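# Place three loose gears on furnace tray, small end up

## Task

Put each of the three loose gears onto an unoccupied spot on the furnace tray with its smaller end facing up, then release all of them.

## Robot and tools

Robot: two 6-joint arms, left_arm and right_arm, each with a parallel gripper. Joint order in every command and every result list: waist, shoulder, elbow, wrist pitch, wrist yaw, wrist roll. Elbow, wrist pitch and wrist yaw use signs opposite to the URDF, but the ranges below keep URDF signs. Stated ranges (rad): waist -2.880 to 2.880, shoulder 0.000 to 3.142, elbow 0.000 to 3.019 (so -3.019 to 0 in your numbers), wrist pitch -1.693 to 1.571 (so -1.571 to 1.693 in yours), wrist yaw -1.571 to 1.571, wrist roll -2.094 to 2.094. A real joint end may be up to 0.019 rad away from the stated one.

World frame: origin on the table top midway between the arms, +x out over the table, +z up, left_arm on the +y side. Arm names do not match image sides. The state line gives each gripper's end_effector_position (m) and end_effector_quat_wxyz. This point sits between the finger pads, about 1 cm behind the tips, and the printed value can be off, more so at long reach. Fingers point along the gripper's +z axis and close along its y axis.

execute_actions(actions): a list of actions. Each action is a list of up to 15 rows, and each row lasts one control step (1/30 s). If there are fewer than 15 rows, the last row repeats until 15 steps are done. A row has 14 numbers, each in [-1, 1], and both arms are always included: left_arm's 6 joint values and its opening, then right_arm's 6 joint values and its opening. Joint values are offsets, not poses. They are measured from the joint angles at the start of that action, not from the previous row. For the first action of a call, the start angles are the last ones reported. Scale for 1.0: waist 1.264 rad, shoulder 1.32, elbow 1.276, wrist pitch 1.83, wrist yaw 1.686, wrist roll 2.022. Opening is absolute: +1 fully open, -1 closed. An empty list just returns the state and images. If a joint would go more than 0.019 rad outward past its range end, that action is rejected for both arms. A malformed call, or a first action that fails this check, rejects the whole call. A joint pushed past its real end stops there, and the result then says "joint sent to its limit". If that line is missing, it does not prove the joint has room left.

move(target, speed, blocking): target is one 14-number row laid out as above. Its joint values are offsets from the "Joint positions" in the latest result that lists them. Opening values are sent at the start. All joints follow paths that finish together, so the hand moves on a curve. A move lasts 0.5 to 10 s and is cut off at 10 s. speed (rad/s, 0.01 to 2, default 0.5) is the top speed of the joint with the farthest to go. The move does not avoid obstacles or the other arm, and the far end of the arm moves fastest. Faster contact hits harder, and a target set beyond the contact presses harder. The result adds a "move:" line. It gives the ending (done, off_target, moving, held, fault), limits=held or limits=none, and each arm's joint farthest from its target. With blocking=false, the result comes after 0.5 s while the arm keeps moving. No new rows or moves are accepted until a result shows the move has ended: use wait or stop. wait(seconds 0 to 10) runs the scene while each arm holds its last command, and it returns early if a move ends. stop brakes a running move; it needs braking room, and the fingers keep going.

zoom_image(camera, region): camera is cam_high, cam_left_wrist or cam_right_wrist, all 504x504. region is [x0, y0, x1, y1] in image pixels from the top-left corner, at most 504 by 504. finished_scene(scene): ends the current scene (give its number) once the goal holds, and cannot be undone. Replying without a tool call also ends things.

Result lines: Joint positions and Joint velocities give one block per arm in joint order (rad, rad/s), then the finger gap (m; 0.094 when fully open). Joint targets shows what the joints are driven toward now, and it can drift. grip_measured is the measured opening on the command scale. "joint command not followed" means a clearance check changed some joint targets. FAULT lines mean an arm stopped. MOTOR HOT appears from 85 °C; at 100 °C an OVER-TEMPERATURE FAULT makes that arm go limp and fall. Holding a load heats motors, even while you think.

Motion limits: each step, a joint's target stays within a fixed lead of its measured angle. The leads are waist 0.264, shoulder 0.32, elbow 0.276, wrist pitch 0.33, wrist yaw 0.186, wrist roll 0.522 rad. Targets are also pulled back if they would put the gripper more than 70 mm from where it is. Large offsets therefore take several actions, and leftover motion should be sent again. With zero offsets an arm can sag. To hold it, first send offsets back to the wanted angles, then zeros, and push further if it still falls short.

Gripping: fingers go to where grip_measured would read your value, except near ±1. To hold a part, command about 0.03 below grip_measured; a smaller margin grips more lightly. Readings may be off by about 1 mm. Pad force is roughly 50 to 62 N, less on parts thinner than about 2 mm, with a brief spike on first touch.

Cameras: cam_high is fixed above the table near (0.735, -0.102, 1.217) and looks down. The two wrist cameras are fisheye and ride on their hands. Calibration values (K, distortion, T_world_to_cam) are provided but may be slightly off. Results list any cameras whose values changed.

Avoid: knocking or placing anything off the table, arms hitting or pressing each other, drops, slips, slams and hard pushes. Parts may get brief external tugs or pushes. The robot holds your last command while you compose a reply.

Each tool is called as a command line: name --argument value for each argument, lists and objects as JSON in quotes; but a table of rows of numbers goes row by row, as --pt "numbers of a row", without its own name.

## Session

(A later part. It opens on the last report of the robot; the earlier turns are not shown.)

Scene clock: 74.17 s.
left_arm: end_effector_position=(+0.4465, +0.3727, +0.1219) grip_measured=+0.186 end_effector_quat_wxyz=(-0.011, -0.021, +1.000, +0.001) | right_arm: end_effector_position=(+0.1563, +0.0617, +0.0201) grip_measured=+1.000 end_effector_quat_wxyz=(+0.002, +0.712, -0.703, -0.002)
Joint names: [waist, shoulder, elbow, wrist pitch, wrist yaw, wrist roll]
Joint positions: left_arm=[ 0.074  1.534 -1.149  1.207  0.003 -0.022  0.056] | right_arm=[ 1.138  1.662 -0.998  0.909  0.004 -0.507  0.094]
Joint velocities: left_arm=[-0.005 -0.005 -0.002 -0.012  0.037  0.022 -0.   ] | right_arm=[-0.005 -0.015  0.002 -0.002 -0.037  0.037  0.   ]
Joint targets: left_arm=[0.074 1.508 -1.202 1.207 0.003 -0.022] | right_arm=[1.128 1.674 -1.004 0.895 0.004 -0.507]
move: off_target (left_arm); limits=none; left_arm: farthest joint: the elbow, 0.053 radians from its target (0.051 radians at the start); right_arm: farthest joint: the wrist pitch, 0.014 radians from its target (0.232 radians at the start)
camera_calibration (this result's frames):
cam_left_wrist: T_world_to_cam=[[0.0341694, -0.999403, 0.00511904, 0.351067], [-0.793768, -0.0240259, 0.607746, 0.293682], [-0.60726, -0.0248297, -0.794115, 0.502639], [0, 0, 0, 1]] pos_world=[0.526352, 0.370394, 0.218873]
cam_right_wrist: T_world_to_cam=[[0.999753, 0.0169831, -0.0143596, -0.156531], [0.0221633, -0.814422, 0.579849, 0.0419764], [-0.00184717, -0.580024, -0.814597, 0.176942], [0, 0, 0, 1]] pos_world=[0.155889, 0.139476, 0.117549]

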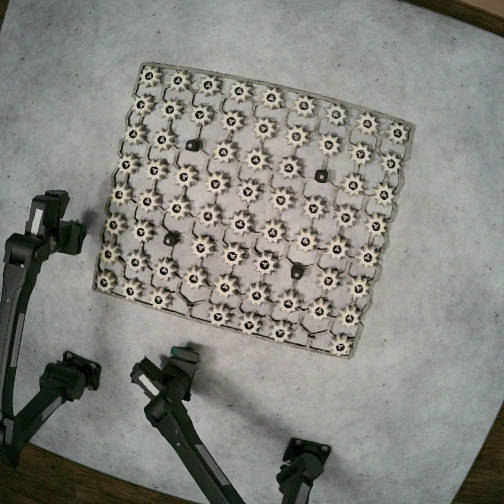

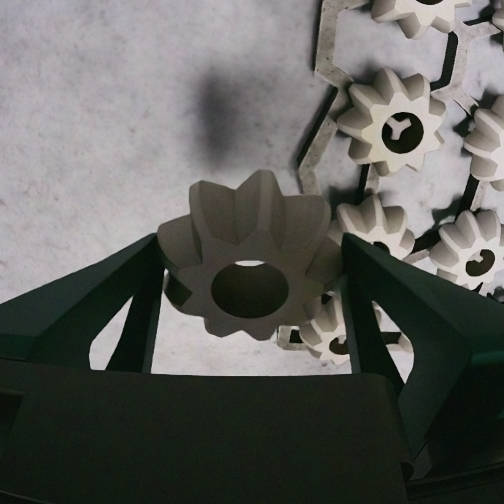

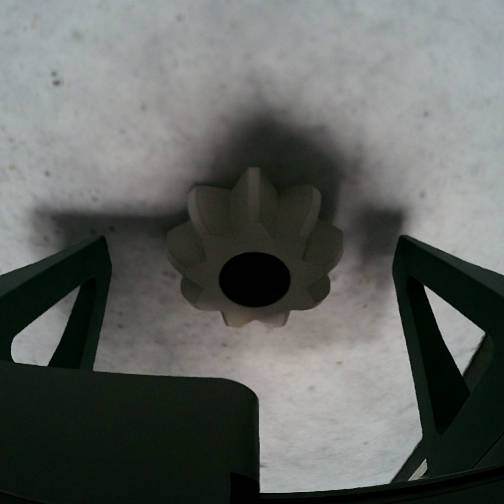

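execute_actions --actions '[]'

Scene clock: 75.70 s.
left_arm: end_effector_position=(+0.4465, +0.3727, +0.1219) grip_measured=+0.186 end_effector_quat_wxyz=(-0.011, -0.021, +1.000, +0.001) | right_arm: end_effector_position=(+0.1563, +0.0617, +0.0201) grip_measured=+1.000 end_effector_quat_wxyz=(+0.002, +0.712, -0.703, -0.002)
Joint names: [waist, shoulder, elbow, wrist pitch, wrist yaw, wrist roll]
Joint positions: left_arm=[ 0.074  1.534 -1.149  1.207  0.003 -0.022  0.056] | right_arm=[ 1.138  1.662 -0.998  0.909  0.004 -0.507  0.094]
Joint velocities: left_arm=[-0.005 -0.005 -0.002 -0.007  0.022  0.022 -0.001] | right_arm=[-0.005 -0.005 -0.022  0.007 -0.051  0.095  0.   ]
Joint targets: left_arm=[0.074 1.508 -1.202 1.207 0.003 -0.022] | right_arm=[1.128 1.674 -1.004 0.895 0.004 -0.507]
camera_calibration (this result's frames):
cam_left_wrist: T_world_to_cam=[[0.0341694, -0.999403, 0.00511904, 0.351067], [-0.793768, -0.0240259, 0.607746, 0.293682], [-0.60726, -0.0248297, -0.794115, 0.502639], [0, 0, 0, 1]] pos_world=[0.526352, 0.370394, 0.218873]
cam_right_wrist: T_world_to_cam=[[0.999753, 0.0169831, -0.0143596, -0.156531], [0.0221633, -0.814422, 0.579849, 0.0419764], [-0.00184717, -0.580024, -0.814597, 0.176942], [0, 0, 0, 1]] pos_world=[0.155889, 0.139476, 0.117549]

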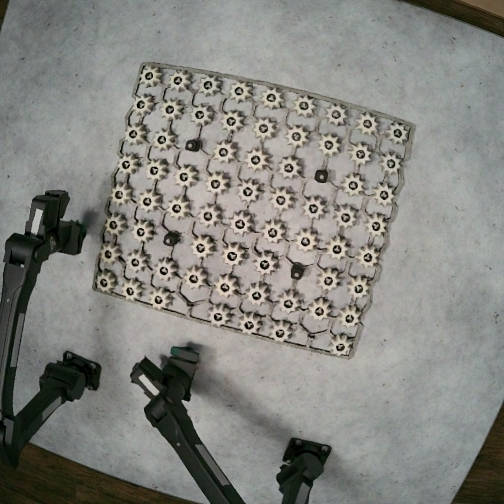

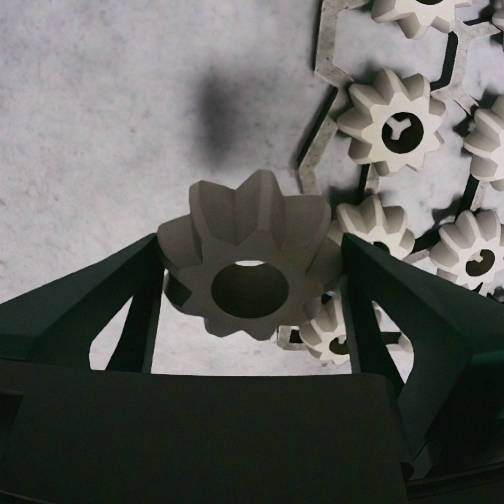

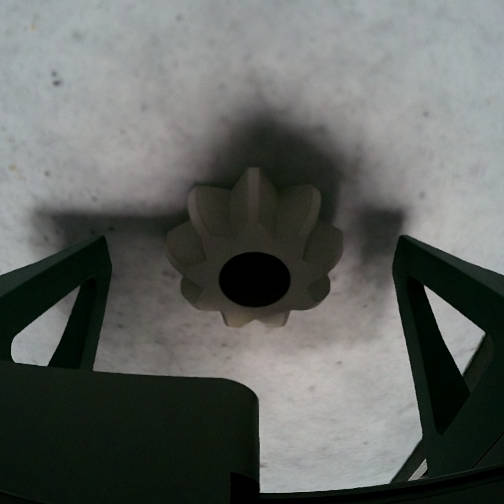

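execute_actions --actions '[[[0,-0.02,-0.0415,0,0,0,0.13, -0.008,0.015,-0.012,-0.008,0,0,1],[0,-0.02,-0.0415,0,0,0,0.13, -0.008,0.02,-0.012,-0.01,0,0,0.8],[0,-0.02,-0.0415,0,0,0,0.13, -0.008,0.024,-0.012,-0.0115,0,0,0.7],[0,-0.02,-0.0415,0,0,0,0.13, -0.008,0.0265,-0.012,-0.0115,0,0,0.6]]]'

Scene clock: 76.73 s.
left_arm: end_effector_position=(+0.4465, +0.3727, +0.1219) grip_measured=+0.186 end_effector_quat_wxyz=(-0.011, -0.021, +1.000, +0.001) | right_arm: end_effector_position=(+0.1560, +0.0612, +0.0119) grip_measured=+0.601 end_effector_quat_wxyz=(+0.008, +0.711, -0.703, +0.000)
Joint names: [waist, shoulder, elbow, wrist pitch, wrist yaw, wrist roll]
Joint positions: left_arm=[ 0.074  1.534 -1.149  1.207  0.003 -0.022  0.056] | right_arm=[ 1.138  1.682 -0.998  0.902  0.004 -0.507  0.075]
Joint velocities: left_arm=[-0.015 -0.015 -0.002 -0.007  0.037 -0.007 -0.001] | right_arm=[-0.005  0.015 -0.012 -0.012 -0.051 -0.051  0.   ]
Joint targets: left_arm=[0.074 1.508 -1.202 1.207 0.003 -0.022] | right_arm=[1.128 1.697 -1.013 0.888 0.004 -0.507]
camera_calibration (this result's frames):
cam_left_wrist: T_world_to_cam=[[0.0341694, -0.999403, 0.00511904, 0.351067], [-0.793768, -0.0240259, 0.607746, 0.293682], [-0.60726, -0.0248297, -0.794115, 0.502639], [0, 0, 0, 1]] pos_world=[0.526352, 0.370394, 0.218873]
cam_right_wrist: T_world_to_cam=[[0.999641, 0.0167759, -0.0208902, -0.156233], [0.0258658, -0.807552, 0.589229, 0.045145], [-0.00698502, -0.589558, -0.807696, 0.17129], [0, 0, 0, 1]] pos_world=[0.156205, 0.140063, 0.108486]

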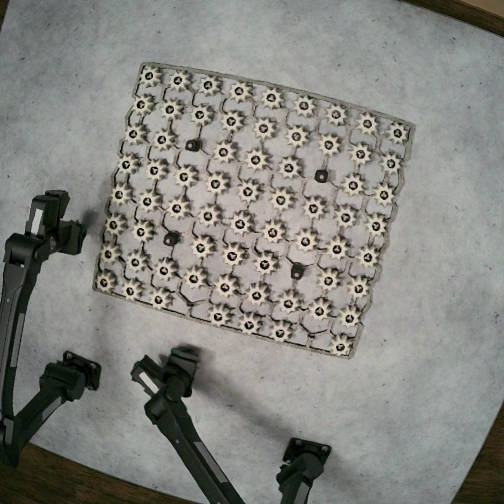

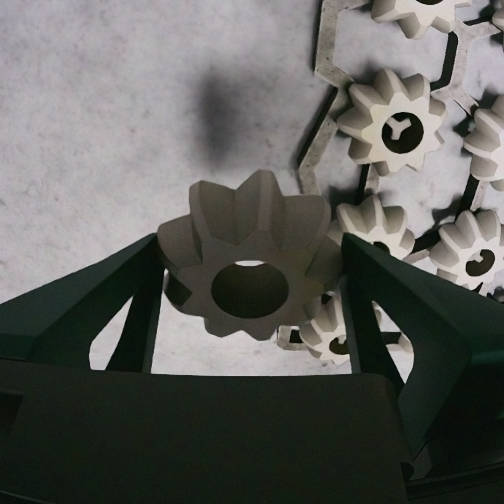

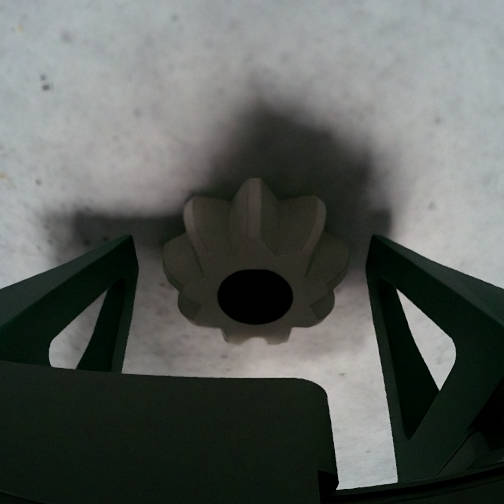

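execute_actions --actions '[[[0,-0.02,-0.0415,0,0,0,0.13, -0.008,0.003,-0.012,-0.006,0,0,0.5],[0,-0.02,-0.0415,0,0,0,0.13, -0.008,0.003,-0.012,-0.006,0,0,0.42],[0,-0.02,-0.0415,0,0,0,0.13, -0.008,0.003,-0.012,-0.006,0,0,0.36],[0,-0.02,-0.0415,0,0,0,0.13, -0.008,0.003,-0.012,-0.006,0,0,0.31],[0,-0.02,-0.0415,0,0,0,0.13, -0.008,0.003,-0.012,-0.006,0,0,0.27],[0,-0.02,-0.0415,0,0,0,0.13, -0.008,0.003,-0.012,-0.006,0,0,0.25],[0,-0.02,-0.0415,0,0,0,0.13, -0.008,0.003,-0.012,-0.006,0,0,0.23],[0,-0.02,-0.0415,0,0,0,0.13, -0.008,0.003,-0.012,-0.006,0,0,0.21],[0,-0.02,-0.0415,0,0,0,0.13, -0.008,0.003,-0.012,-0.006,0,0,0.20],[0,-0.02,-0.0415,0,0,0,0.13, -0.008,0.003,-0.012,-0.006,0,0,0.19],[0,-0.02,-0.0415,0,0,0,0.13, -0.008,0.003,-0.012,-0.006,0,0,0.18],[0,-0.02,-0.0415,0,0,0,0.13, -0.008,0.003,-0.012,-0.006,0,0,0.17],[0,-0.02,-0.0415,0,0,0,0.13, -0.008,0.003,-0.012,-0.006,0,0,0.16],[0,-0.02,-0.0415,0,0,0,0.13, -0.008,0.003,-0.012,-0.006,0,0,0.15],[0,-0.02,-0.0415,0,0,0,0.13, -0.008,0.003,-0.012,-0.006,0,0,0.14]]]'

Scene clock: 78.23 s.
left_arm: end_effector_position=(+0.4465, +0.3727, +0.1219) grip_measured=+0.186 end_effector_quat_wxyz=(-0.011, -0.021, +1.000, +0.001) | right_arm: end_effector_position=(+0.1564, +0.0613, +0.0119) grip_measured=+0.193 end_effector_quat_wxyz=(+0.007, +0.711, -0.703, +0.000)
Joint names: [waist, shoulder, elbow, wrist pitch, wrist yaw, wrist roll]
Joint positions: left_arm=[ 0.074  1.534 -1.149  1.207  0.003 -0.022  0.056] | right_arm=[ 1.138  1.682 -0.998  0.9    0.003 -0.507  0.056]
Joint velocities: left_arm=[ 0.005  0.005 -0.007  0.012  0.081  0.081 -0.   ] | right_arm=[ 0.005  0.015 -0.017 -0.007 -0.022 -0.007 -0.001]
Joint targets: left_arm=[0.074 1.508 -1.202 1.207 0.003 -0.022] | right_arm=[1.128 1.686 -1.013 0.890 0.004 -0.507]
camera_calibration (this result's frames):
cam_left_wrist: T_world_to_cam=[[0.0341694, -0.999403, 0.00511904, 0.351067], [-0.793768, -0.0240259, 0.607746, 0.293682], [-0.60726, -0.0248297, -0.794115, 0.502639], [0, 0, 0, 1]] pos_world=[0.526352, 0.370394, 0.218873]
cam_right_wrist: T_world_to_cam=[[0.999671, 0.0160358, -0.0199979, -0.15668], [0.0247364, -0.808058, 0.588584, 0.0454017], [-0.00672103, -0.588885, -0.808189, 0.17125], [0, 0, 0, 1]] pos_world=[0.156656, 0.140046, 0.108547]

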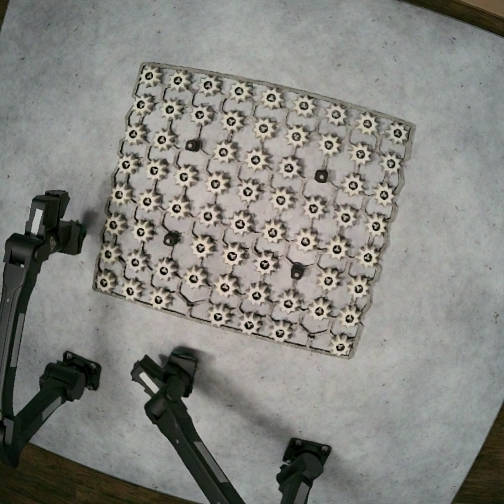

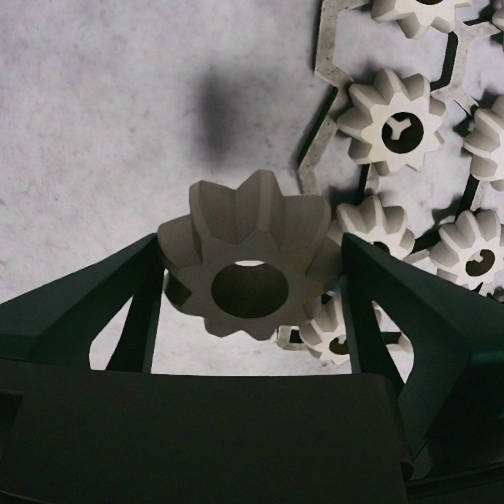

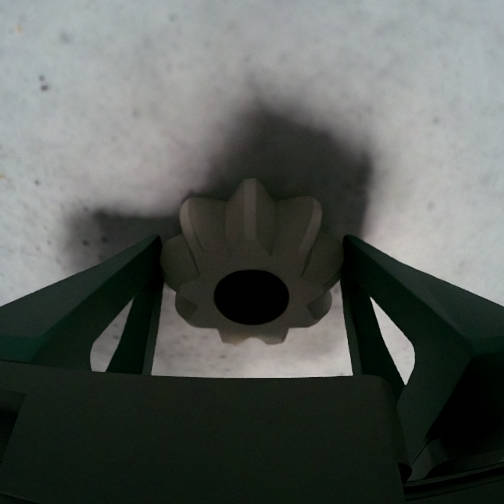

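execute_actions --actions '[[[0,-0.02,-0.0415,0,0,0,0.13, 0,-0.01,-0.01,0,0,0,0.14],[0,-0.02,-0.0415,0,0,0,0.13, 0,-0.017,-0.016,0,0,0,0.14],[0,-0.02,-0.0415,0,0,0,0.13, 0,-0.024,-0.022,0,0,0,0.14],[0,-0.02,-0.0415,0,0,0,0.13, 0,-0.031,-0.028,0,0,0,0.14],[0,-0.02,-0.0415,0,0,0,0.13, 0,-0.038,-0.033,0,0,0,0.14],[0,-0.02,-0.0415,0,0,0,0.13, 0,-0.045,-0.036,0,0,0,0.14],[0,-0.02,-0.0415,0,0,0,0.13, 0,-0.052,-0.036,0.003,0,0,0.14],[0,-0.02,-0.0415,0,0,0,0.13, 0,-0.059,-0.036,0.006,0,0,0.14],[0,-0.02,-0.0415,0,0,0,0.13, 0,-0.066,-0.036,0.009,0,0,0.14],[0,-0.02,-0.0415,0,0,0,0.13, 0,-0.073,-0.036,0.012,0,0,0.14],[0,-0.02,-0.0415,0,0,0,0.13, 0,-0.08,-0.036,0.015,0,0,0.14],[0,-0.02,-0.0415,0,0,0,0.13, 0,-0.087,-0.036,0.018,0,0,0.14],[0,-0.02,-0.0415,0,0,0,0.13, 0,-0.094,-0.036,0.021,0,0,0.14],[0,-0.02,-0.0415,0,0,0,0.13, 0,-0.1,-0.036,0.024,0,0,0.14],[0,-0.02,-0.0415,0,0,0,0.13, 0,-0.106,-0.036,0.027,0,0,0.14]]]'

Scene clock: 79.63 s.
left_arm: end_effector_position=(+0.4465, +0.3727, +0.1219) grip_measured=+0.186 end_effector_quat_wxyz=(-0.011, -0.021, +1.000, +0.001) | right_arm: end_effector_position=(+0.1574, +0.0630, +0.0464) grip_measured=+0.193 end_effector_quat_wxyz=(-0.021, +0.711, -0.703, -0.008)
Joint names: [waist, shoulder, elbow, wrist pitch, wrist yaw, wrist roll]
Joint positions: left_arm=[ 0.074  1.534 -1.149  1.207  0.003 -0.022  0.056] | right_arm=[ 1.138  1.597 -0.998  0.928  0.003 -0.507  0.056]
Joint velocities: left_arm=[-0.015 -0.005  0.002 -0.002 -0.022 -0.037  0.   ] | right_arm=[ 0.005 -0.357 -0.012  0.173  0.022 -0.081 -0.001]
Joint targets: left_arm=[0.074 1.508 -1.202 1.207 0.003 -0.022] | right_arm=[1.138 1.543 -1.044 0.950 0.003 -0.507]
camera_calibration (this result's frames):
cam_left_wrist: T_world_to_cam=[[0.0341694, -0.999403, 0.00511904, 0.351067], [-0.793768, -0.0240259, 0.607746, 0.293682], [-0.60726, -0.0248297, -0.794115, 0.502639], [0, 0, 0, 1]] pos_world=[0.526352, 0.370394, 0.218873]
cam_right_wrist: T_world_to_cam=[[0.99983, 0.0163296, 0.00856211, -0.158312], [0.00899131, -0.837222, 0.54679, 0.0327083], [0.0160972, -0.54662, -0.837226, 0.19525], [0, 0, 0, 1]] pos_world=[0.154848, 0.136697, 0.14694]

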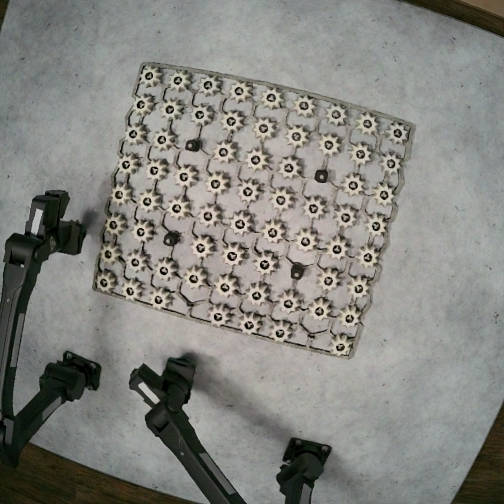

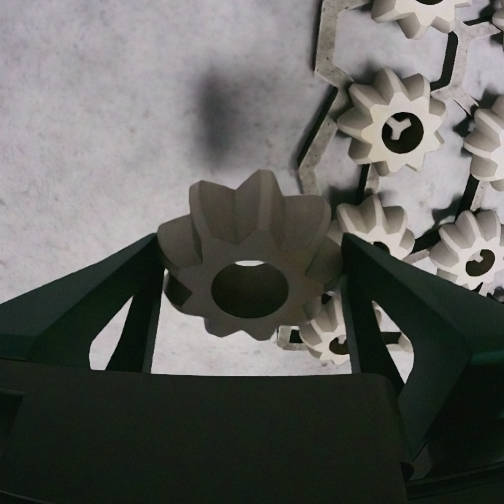

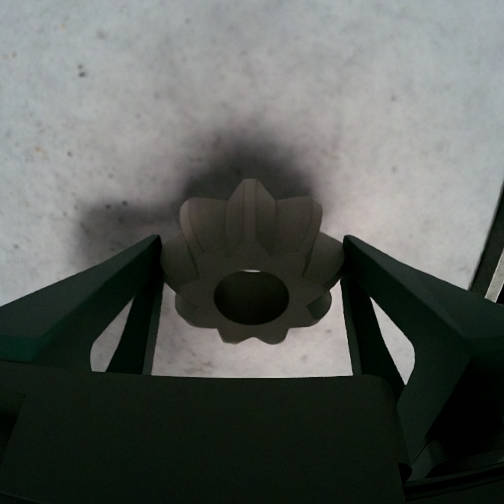

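move --target '[-0.636,-0.06,0.023,-0.003,0,0.006,0.13, -0.637,-0.193,-0.02,0.154,0,0,0.14]' --speed 0.45

Scene clock: 83.53 s.
left_arm: end_effector_position=(+0.3117, +0.0725, +0.1247) grip_measured=+0.187 end_effector_quat_wxyz=(-0.008, +0.374, +0.927, +0.005) | right_arm: end_effector_position=(+0.3063, -0.2157, +0.1258) grip_measured=+0.193 end_effector_quat_wxyz=(-0.006, -0.377, +0.926, +0.002)
Joint names: [waist, shoulder, elbow, wrist pitch, wrist yaw, wrist roll]
Joint positions: left_arm=[-0.735  1.496 -1.113  1.207  0.002 -0.021  0.056] | right_arm=[ 0.329  1.371 -0.986  1.198  0.003 -0.507  0.056]
Joint velocities: left_arm=[ 0.005 -0.005  0.007  0.007 -0.007 -0.125 -0.   ] | right_arm=[0.015 0.005 0.002 0.012 0.007 0.022 0.   ]
Joint targets: left_arm=[-0.730 1.455 -1.119 1.201 0.003 -0.010] | right_arm=[0.332 1.342 -1.023 1.210 0.003 -0.507]
move: off_target (left_arm, right_arm); limits=none; left_arm: farthest joint: the shoulder, 0.041 radians from its target (0.080 radians at the start); right_arm: farthest joint: the elbow, 0.038 radians from its target (0.026 radians at the start)
camera_calibration (this result's frames):
cam_left_wrist: T_world_to_cam=[[-0.700202, -0.713921, 0.00593671, 0.263754], [-0.565752, 0.559914, 0.605326, 0.0646231], [-0.435479, 0.420492, -0.795955, 0.330028], [0, 0, 0, 1]] pos_world=[0.364961, 0.0133418, 0.222003]
cam_right_wrist: T_world_to_cam=[[0.701557, -0.712358, -0.0190651, -0.365718], [-0.568779, -0.575872, 0.587249, -0.0171004], [-0.429311, -0.401145, -0.809182, 0.271297], [0, 0, 0, 1]] pos_world=[0.363316, -0.16154, 0.222598]

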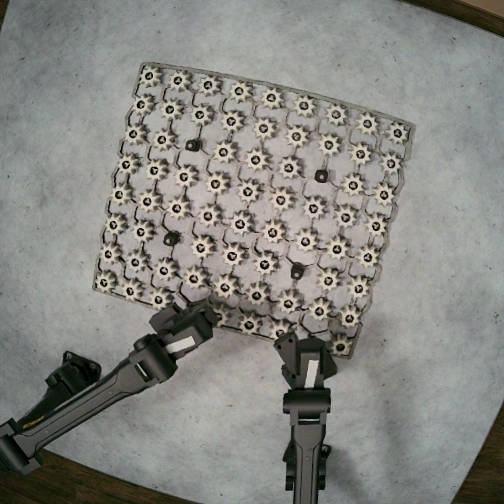

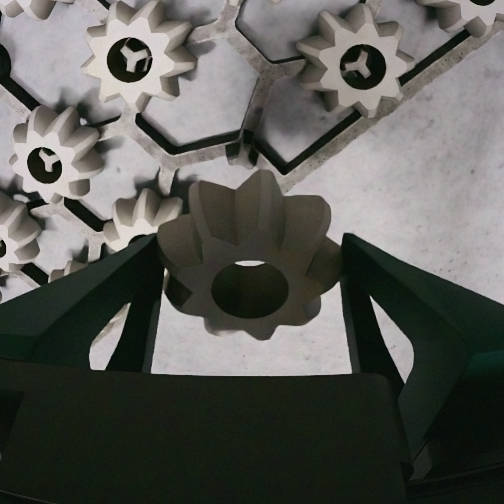

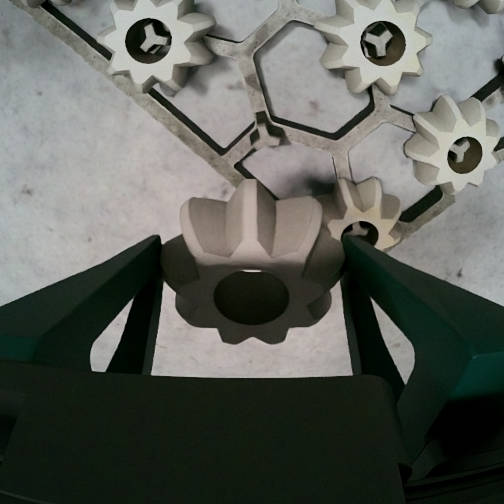

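zoom_image --camera "cam_left_wrist" --region '[190,80,330,200]'

zoom_image --camera "cam_right_wrist" --region '[190,70,330,190]'

Region (190, 80, 330, 200) of cam_left_wrist's 504x504 image, scaled by 3.600, with more detail than that image has; it fills the top 432 rows of this view, and the rest is white.

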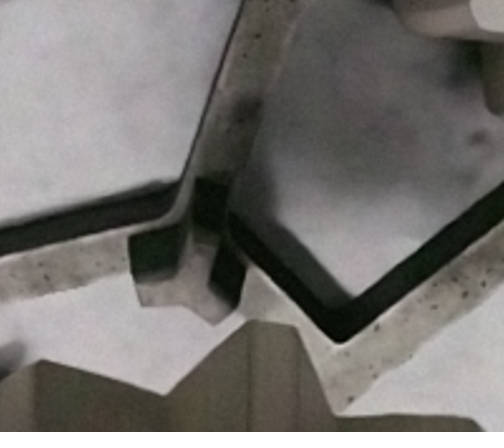

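Region (190, 70, 330, 190) of cam_right_wrist's 504x504 image, scaled by 3.600, with more detail than that image has; it fills the top 432 rows of this view, and the rest is white.

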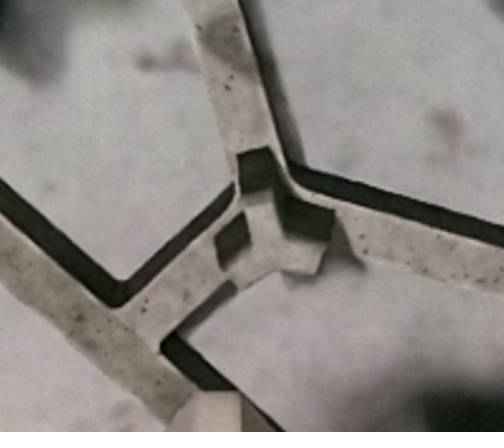

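execute_actions --actions '[[[0.005,-0.036,0,0,0,0,0.13, 0,-0.015,-0.035,0,0,0,0.14],[0.007,-0.038,0.002,0,0,0,0.13, 0,-0.01,-0.04,0,0,0,0.14],[0.009,-0.04,0.004,0,0,0,0.13, 0,-0.005,-0.043,0,0,0,0.14],[0.011,-0.042,0.006,0,0,0,0.13, 0,0,-0.046,0,0,0,0.14],[0.013,-0.044,0.008,0,0,0,0.13, 0,0.005,-0.048,0,0,0,0.14],[0.0145,-0.045,0.009,0,0,0,0.13, 0,0.01,-0.05,0,0,0,0.14],[0.0145,-0.046,0.01,0,0,0,0.13, 0,0.014,-0.052,0,0,0,0.14],[0.0145,-0.047,0.011,0,0,0,0.13, 0,0.018,-0.054,0,0,0,0.14],[0.0145,-0.048,0.011,0,0,0,0.13, 0,0.021,-0.055,0,0,0,0.14],[0.0145,-0.049,0.011,0,0,0,0.13, 0,0.024,-0.055,0,0,0,0.14],[0.0145,-0.049,0.011,0,0,0,0.13, 0,0.026,-0.055,0,0,0,0.14],[0.0145,-0.049,0.011,0,0,0,0.13, 0,0.028,-0.055,0,0,0,0.14]]]'

Scene clock: 87.60 s.
left_arm: end_effector_position=(+0.3078, +0.0806, +0.1270) grip_measured=+0.187 end_effector_quat_wxyz=(-0.007, +0.371, +0.929, +0.004) | right_arm: end_effector_position=(+0.3091, -0.2150, +0.1171) grip_measured=+0.193 end_effector_quat_wxyz=(-0.019, -0.377, +0.926, +0.004)
Joint names: [waist, shoulder, elbow, wrist pitch, wrist yaw, wrist roll]
Joint positions: left_arm=[-0.728  1.47  -1.091  1.207  0.002 -0.021  0.056] | right_arm=[ 0.329  1.404 -0.994  1.198  0.003 -0.507  0.056]
Joint velocities: left_arm=[ 0.005 -0.005  0.012  0.007 -0.007  0.051  0.001] | right_arm=[-0.005  0.073 -0.007 -0.012  0.037  0.007 -0.   ]
Joint targets: left_arm=[-0.717 1.431 -1.099 1.207 0.002 -0.021] | right_arm=[0.329 1.408 -1.056 1.198 0.003 -0.507]
camera_calibration (this result's frames):
cam_left_wrist: T_world_to_cam=[[-0.695025, -0.718961, 0.00598433, 0.265568], [-0.571432, 0.557421, 0.602286, 0.0588862], [-0.436356, 0.415184, -0.798258, 0.3277], [0, 0, 0, 1]] pos_world=[0.36122, 0.0220529, 0.224534]
cam_right_wrist: T_world_to_cam=[[0.700933, -0.712529, -0.0315573, -0.36566], [-0.554081, -0.571857, 0.604957, -0.0157109], [-0.449096, -0.406549, -0.795632, 0.269054], [0, 0, 0, 1]] pos_world=[0.368429, -0.160144, 0.212034]

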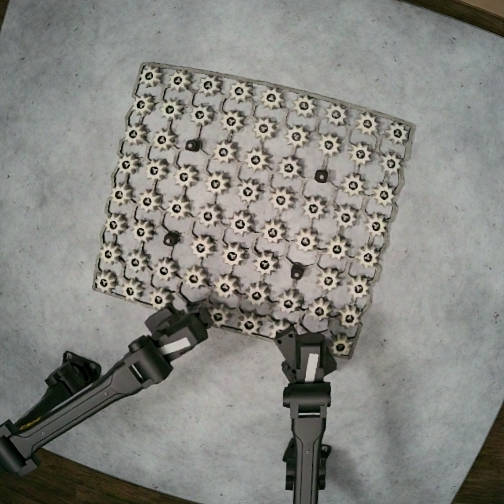

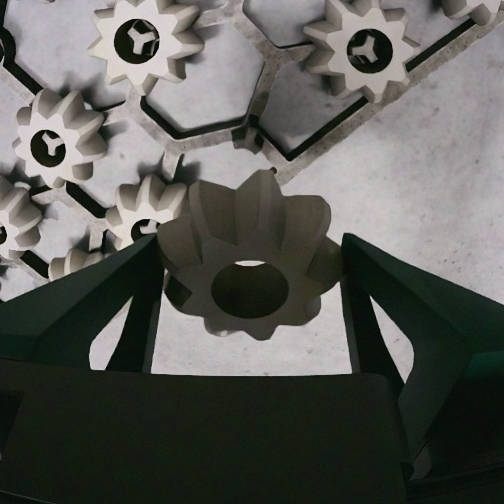

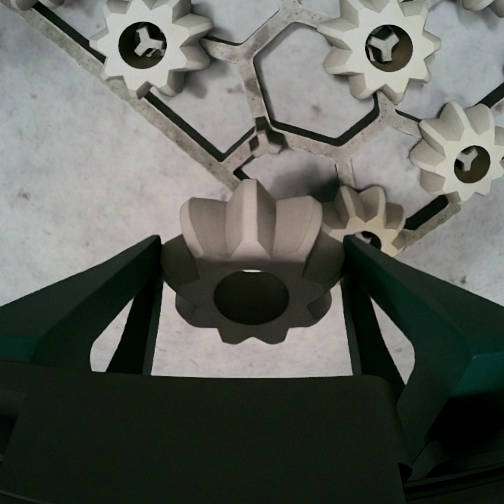

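zoom_image --camera "cam_left_wrist" --region '[190,80,330,200]'

execute_actions --actions '[[[0.008,-0.03,-0.006,0,0,0,0.13, 0,-0.02,-0.055,0,0,0,0.14],[0.008,-0.03,-0.006,0,0,0,0.13, 0,-0.025,-0.058,0,0,0,0.14],[0.008,-0.03,-0.006,0,0,0,0.13, 0,-0.03,-0.06,0,0,0,0.14],[0.008,-0.03,-0.006,0,0,0,0.13, 0,-0.033,-0.062,0,0,0,0.14]]]'

Region (190, 80, 330, 200) of cam_left_wrist's 504x504 image, scaled by 3.600, with more detail than that image has; it fills the top 432 rows of this view, and the rest is white.

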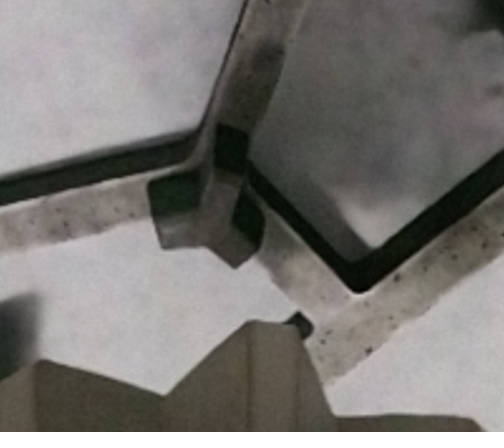

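Scene clock: 88.80 s.
left_arm: end_effector_position=(+0.3078, +0.0806, +0.1270) grip_measured=+0.187 end_effector_quat_wxyz=(-0.007, +0.371, +0.929, +0.004) | right_arm: end_effector_position=(+0.3161, -0.2130, +0.1279) grip_measured=+0.193 end_effector_quat_wxyz=(-0.003, -0.377, +0.926, +0.002)
Joint names: [waist, shoulder, elbow, wrist pitch, wrist yaw, wrist roll]
Joint positions: left_arm=[-0.728  1.47  -1.091  1.207  0.002 -0.021  0.056] | right_arm=[ 0.329  1.391 -1.012  1.198  0.003 -0.507  0.056]
Joint velocities: left_arm=[-0.005  0.005  0.007  0.007  0.022  0.007 -0.   ] | right_arm=[ 0.005  0.005  0.002  0.017 -0.051  0.022 -0.   ]
Joint targets: left_arm=[-0.718 1.430 -1.098 1.207 0.002 -0.021] | right_arm=[0.329 1.361 -1.073 1.198 0.003 -0.507]
camera_calibration (this result's frames):
cam_left_wrist: T_world_to_cam=[[-0.695025, -0.718961, 0.00598433, 0.265568], [-0.571432, 0.557421, 0.602286, 0.0588862], [-0.436356, 0.415184, -0.798258, 0.3277], [0, 0, 0, 1]] pos_world=[0.36122, 0.0220529, 0.224534]
cam_right_wrist: T_world_to_cam=[[0.701654, -0.712332, -0.0162664, -0.371023], [-0.57201, -0.576754, 0.583232, -0.00988457], [-0.424836, -0.399923, -0.812143, 0.277504], [0, 0, 0, 1]] pos_world=[0.37257, -0.159013, 0.225103]

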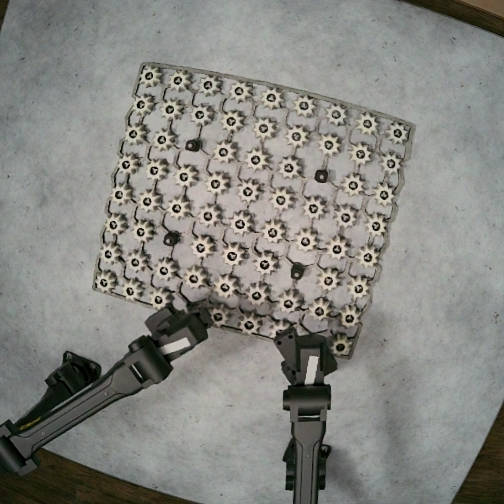

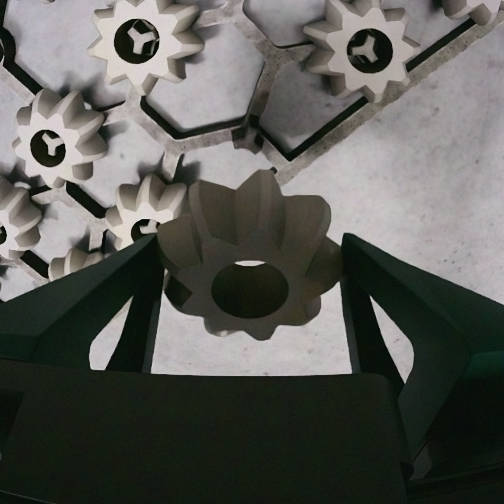

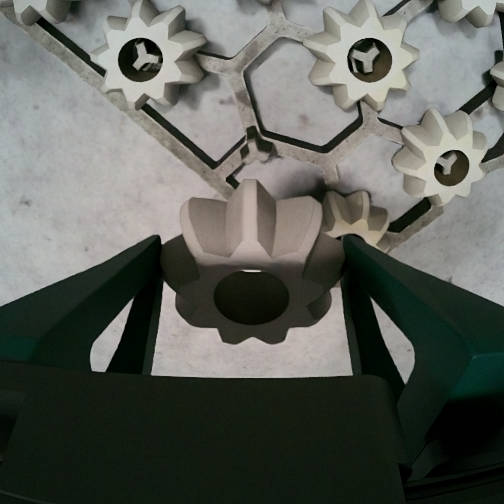

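zoom_image --camera "cam_right_wrist" --region '[190,70,330,190]'

Region (190, 70, 330, 190) of cam_right_wrist's 504x504 image, scaled by 3.600, with more detail than that image has; it fills the top 432 rows of this view, and the rest is white.

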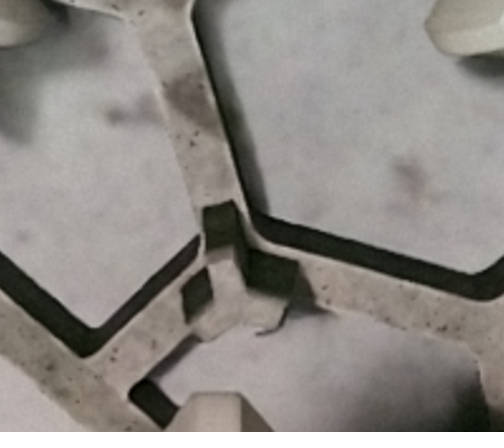

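move --target '[0.01,0.085,0.085,-0.125,0,0,0.13, 0,0.087,0.093,-0.132,0,0,0.14]' --speed 0.25

Scene clock: 93.27 s.
left_arm: end_effector_position=(+0.3065, +0.0819, +0.0464) grip_measured=+0.187 end_effector_quat_wxyz=(-0.011, +0.371, +0.929, +0.006) | right_arm: end_effector_position=(+0.3114, -0.2143, +0.0442) grip_measured=+0.193 end_effector_quat_wxyz=(-0.010, -0.377, +0.926, +0.003)
Joint names: [waist, shoulder, elbow, wrist pitch, wrist yaw, wrist roll]
Joint positions: left_arm=[-0.728  1.576 -0.973  0.992  0.002 -0.021  0.056] | right_arm=[ 0.329  1.503 -0.88   0.968  0.003 -0.507  0.056]
Joint velocities: left_arm=[ 0.005 -0.015  0.002  0.002  0.051  0.037  0.   ] | right_arm=[-0.005 -0.015 -0.012  0.002 -0.037 -0.037  0.   ]
Joint targets: left_arm=[-0.715 1.582 -0.982 0.978 0.002 -0.021] | right_arm=[0.329 1.506 -0.893 0.956 0.003 -0.507]
move: done; limits=none; left_arm: farthest joint: the wrist pitch, 0.014 radians from its target (0.229 radians at the start); right_arm: farthest joint: the elbow, 0.013 radians from its target (0.119 radians at the start)
camera_calibration (this result's frames):
cam_left_wrist: T_world_to_cam=[[-0.694988, -0.718997, 0.00587467, 0.266069], [-0.567657, 0.553679, 0.609266, 0.104756], [-0.441314, 0.420098, -0.792944, 0.263197], [0, 0, 0, 1]] pos_world=[0.360533, 0.0227334, 0.143313]
cam_right_wrist: T_world_to_cam=[[0.701403, -0.7124, -0.0227958, -0.369658], [-0.564438, -0.574686, 0.592576, 0.0332127], [-0.435252, -0.402768, -0.805192, 0.209317], [0, 0, 0, 1]] pos_world=[0.369131, -0.159952, 0.140433]

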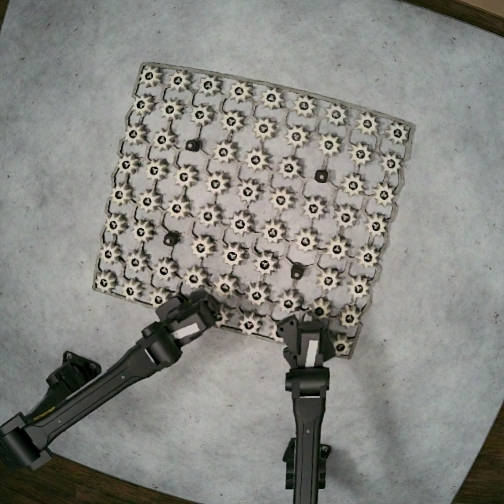

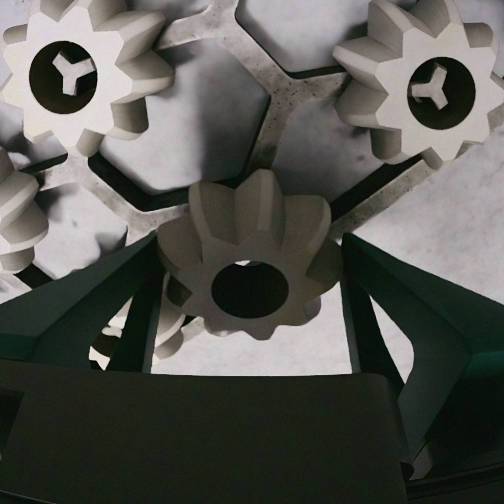

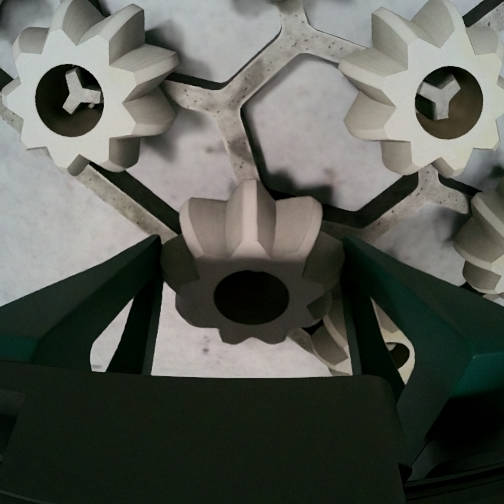

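execute_actions --actions '[[[0.005,0,-0.007,-0.008,0,0,0.13, 0,0,-0.01,-0.01,0,0,0.14],[0.005,0,-0.007,-0.011,0,0,0.13, 0,0,-0.01,-0.013,0,0,0.14],[0.005,0,-0.007,-0.013,0,0,0.13, 0,0,-0.01,-0.015,0,0,0.14],[0.005,0.002,-0.006,-0.014,0,0,0.13, 0,0.002,-0.009,-0.016,0,0,0.14],[0.005,0.005,-0.004,-0.016,0,0,0.13, 0,0.005,-0.008,-0.018,0,0,0.14],[0.005,0.008,-0.003,-0.018,0,0,0.13, 0,0.008,-0.006,-0.02,0,0,0.14],[0.005,0.011,-0.001,-0.021,0,0,0.13, 0,0.011,-0.005,-0.022,0,0,0.14],[0.005,0.014,0.001,-0.024,0,0,0.13, 0,0.014,-0.003,-0.025,0,0,0.14],[0.005,0.017,0.002,-0.027,0,0,0.13, 0,0.017,-0.002,-0.028,0,0,0.14],[0.005,0.02,0.004,-0.03,0,0,0.13, 0,0.019,0,-0.031,0,0,0.14],[0.005,0.022,0.006,-0.033,0,0,0.13, 0,0.021,0.002,-0.033,0,0,0.14],[0.005,0.024,0.007,-0.035,0,0,0.13, 0,0.023,0.003,-0.035,0,0,0.14],[0.005,0.026,0.008,-0.037,0,0,0.13, 0,0.025,0.004,-0.037,0,0,0.14],[0.005,0.027,0.009,-0.039,0,0,0.13, 0,0.026,0.005,-0.039,0,0,0.14],[0.005,0.028,0.0095,-0.04,0,0,0.13, 0,0.027,0.005,-0.04,0,0,0.14]],[[0,0.005,-0.008,-0.007,0,0,0.13, 0,0.005,-0.01,-0.007,0,0,0.14]]]'

Scene clock: 95.97 s.
left_arm: end_effector_position=(+0.3089, +0.0795, +0.0312) grip_measured=+0.187 end_effector_quat_wxyz=(-0.005, +0.371, +0.929, +0.003) | right_arm: end_effector_position=(+0.3134, -0.2138, +0.0274) grip_measured=+0.193 end_effector_quat_wxyz=(-0.007, -0.377, +0.926, +0.003)
Joint names: [waist, shoulder, elbow, wrist pitch, wrist yaw, wrist roll]
Joint positions: left_arm=[-0.728  1.602 -0.957  0.937  0.002 -0.021  0.056] | right_arm=[ 0.329  1.535 -0.862  0.912  0.003 -0.507  0.056]
Joint velocities: left_arm=[-0.005 -0.005  0.012  0.017 -0.066 -0.022 -0.   ] | right_arm=[-0.005  0.005  0.017  0.012  0.022 -0.066  0.001]
Joint targets: left_arm=[-0.728 1.604 -0.969 0.926 0.002 -0.021] | right_arm=[0.329 1.537 -0.877 0.901 0.003 -0.507]
camera_calibration (this result's frames):
cam_left_wrist: T_world_to_cam=[[-0.695038, -0.718948, 0.00602237, 0.266125], [-0.572735, 0.558712, 0.599847, 0.118137], [-0.434623, 0.413467, -0.800092, 0.251785], [0, 0, 0, 1]] pos_world=[0.36206, 0.0212204, 0.128984]
cam_right_wrist: T_world_to_cam=[[0.701514, -0.71237, -0.0201844, -0.371128], [-0.567481, -0.575517, 0.588851, 0.0454472], [-0.431096, -0.401632, -0.80799, 0.195875], [0, 0, 0, 1]] pos_world=[0.370583, -0.159555, 0.124012]

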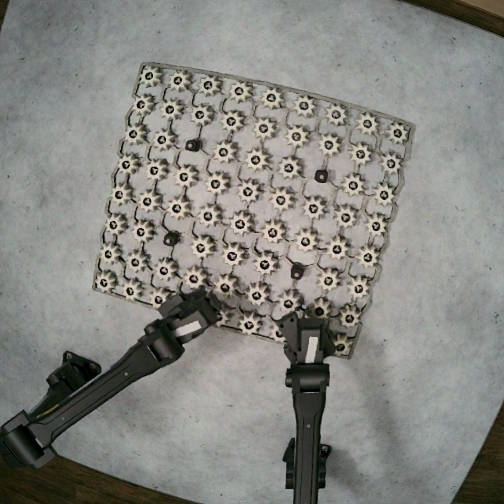

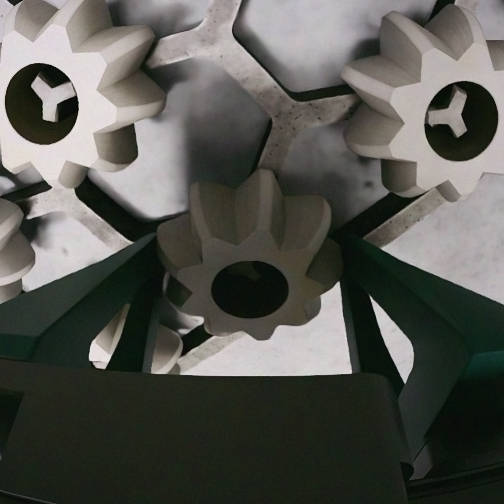

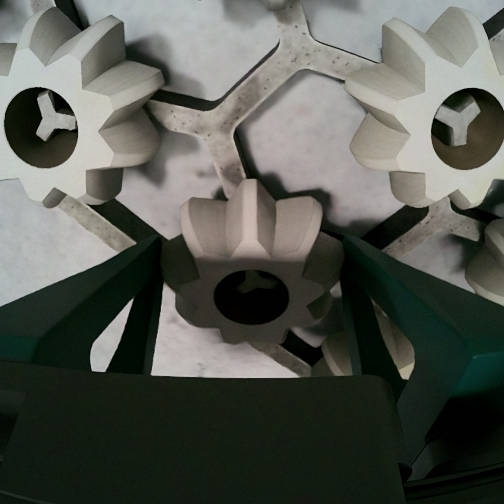

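Pegs visible inside the holes. Check.

zoom_image --camera "cam_left_wrist" --region '[190,230,310,350]'

zoom_image --camera "cam_right_wrist" --region '[190,235,310,355]'

Region (190, 230, 310, 350) of cam_left_wrist's 504x504 image, scaled by 4.200, with more detail than that image has.

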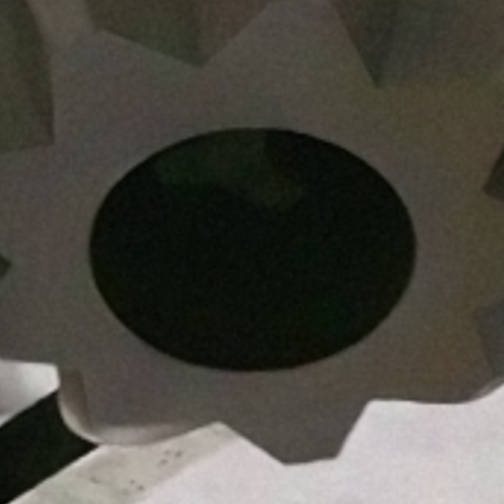

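Region (190, 235, 310, 355) of cam_right_wrist's 504x504 image, scaled by 4.200, with more detail than that image has.

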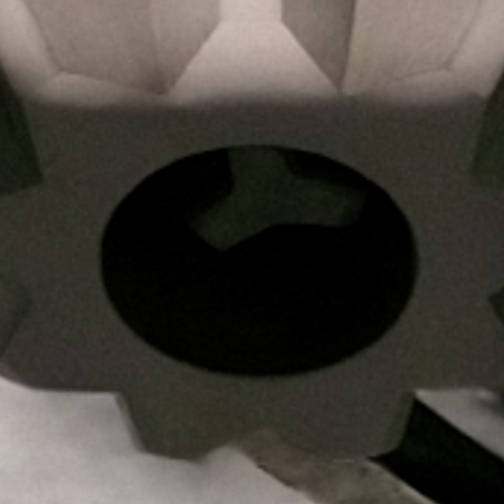

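execute_actions --actions '[[[0,0.006,-0.008,-0.007,0,0,0.13, 0,0.002,-0.01,-0.007,0,0,0.16],[0,0.009,-0.008,-0.008,0,0,0.13, 0,0.002,-0.01,-0.007,0,0,0.175],[0,0.012,-0.008,-0.009,0,0,0.13, 0,0.002,-0.01,-0.007,0,0,0.185],[0,0.014,-0.008,-0.01,0,0,0.13, 0,0.002,-0.01,-0.007,0,0,0.195],[0,0.016,-0.008,-0.011,0,0,0.13, 0,0.002,-0.01,-0.007,0,0,0.205],[0,0.017,-0.008,-0.012,0,0,0.14, 0,0.002,-0.01,-0.007,0,0,0.215],[0,0.017,-0.008,-0.012,0,0,0.15, 0,0.002,-0.01,-0.007,0,0,0.225],[0,0.017,-0.008,-0.012,0,0,0.165, 0,0.002,-0.01,-0.007,0,0,0.235],[0,0.017,-0.008,-0.012,0,0,0.18, 0,0.002,-0.01,-0.007,0,0,0.245],[0,0.017,-0.008,-0.012,0,0,0.195, 0,0.002,-0.01,-0.007,0,0,0.255],[0,0.017,-0.008,-0.012,0,0,0.21, 0,0.002,-0.01,-0.007,0,0,0.27],[0,0.017,-0.008,-0.012,0,0,0.225, 0,0.002,-0.01,-0.007,0,0,0.285],[0,0.017,-0.008,-0.012,0,0,0.24, 0,0.002,-0.01,-0.007,0,0,0.3],[0,0.017,-0.008,-0.012,0,0,0.26, 0,0.002,-0.01,-0.007,0,0,0.32],[0,0.017,-0.008,-0.012,0,0,0.28, 0,0.002,-0.01,-0.007,0,0,0.34]],[[0,0,-0.008,-0.007,0,0,0.35, 0,0.002,-0.01,-0.007,0,0,0.38]]]'

Scene clock: 98.23 s.
left_arm: end_effector_position=(+0.3093, +0.0792, +0.0274) grip_measured=+0.348 end_effector_quat_wxyz=(-0.007, +0.371, +0.929, +0.004) | right_arm: end_effector_position=(+0.3134, -0.2138, +0.0274) grip_measured=+0.379 end_effector_quat_wxyz=(-0.007, -0.377, +0.926, +0.003)
Joint names: [waist, shoulder, elbow, wrist pitch, wrist yaw, wrist roll]
Joint positions: left_arm=[-0.728  1.612 -0.957  0.931  0.002 -0.021  0.063] | right_arm=[ 0.329  1.535 -0.862  0.912  0.003 -0.507  0.065]
Joint velocities: left_arm=[-0.005 -0.005  0.007  0.012 -0.007 -0.051 -0.   ] | right_arm=[-0.005 -0.024  0.007  0.007  0.007  0.022  0.   ]
Joint targets: left_arm=[-0.728 1.612 -0.967 0.918 0.002 -0.021] | right_arm=[0.329 1.538 -0.875 0.900 0.003 -0.507]
camera_calibration (this result's frames):
cam_left_wrist: T_world_to_cam=[[-0.695029, -0.71896, 0.00559818, 0.266216], [-0.571427, 0.557099, 0.602588, 0.120545], [-0.436355, 0.415617, -0.798033, 0.249398], [0, 0, 0, 1]] pos_world=[0.362736, 0.0205889, 0.124898]
cam_right_wrist: T_world_to_cam=[[0.701514, -0.71237, -0.0201844, -0.371128], [-0.567481, -0.575517, 0.588851, 0.0454472], [-0.431096, -0.401632, -0.80799, 0.195875], [0, 0, 0, 1]] pos_world=[0.370583, -0.159555, 0.124012]

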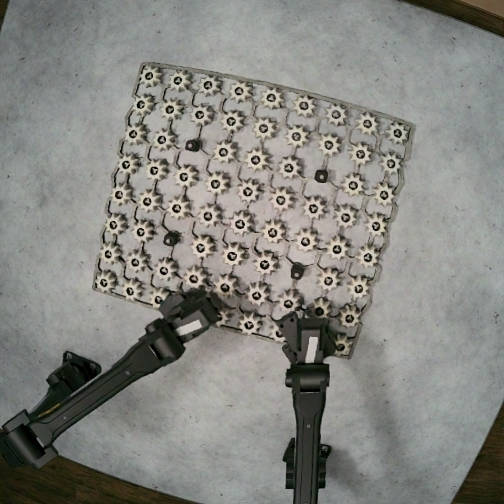

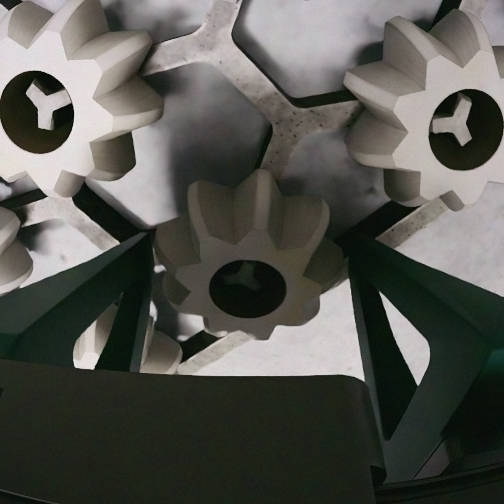

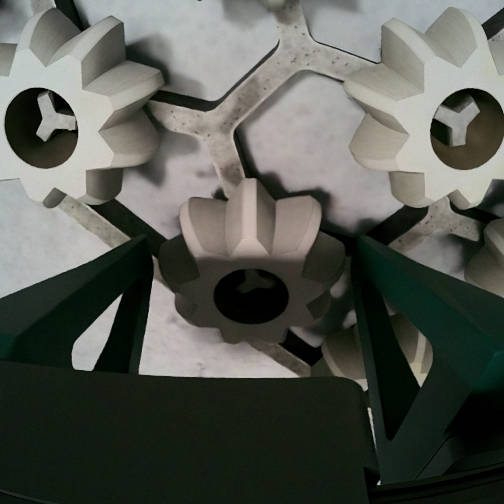

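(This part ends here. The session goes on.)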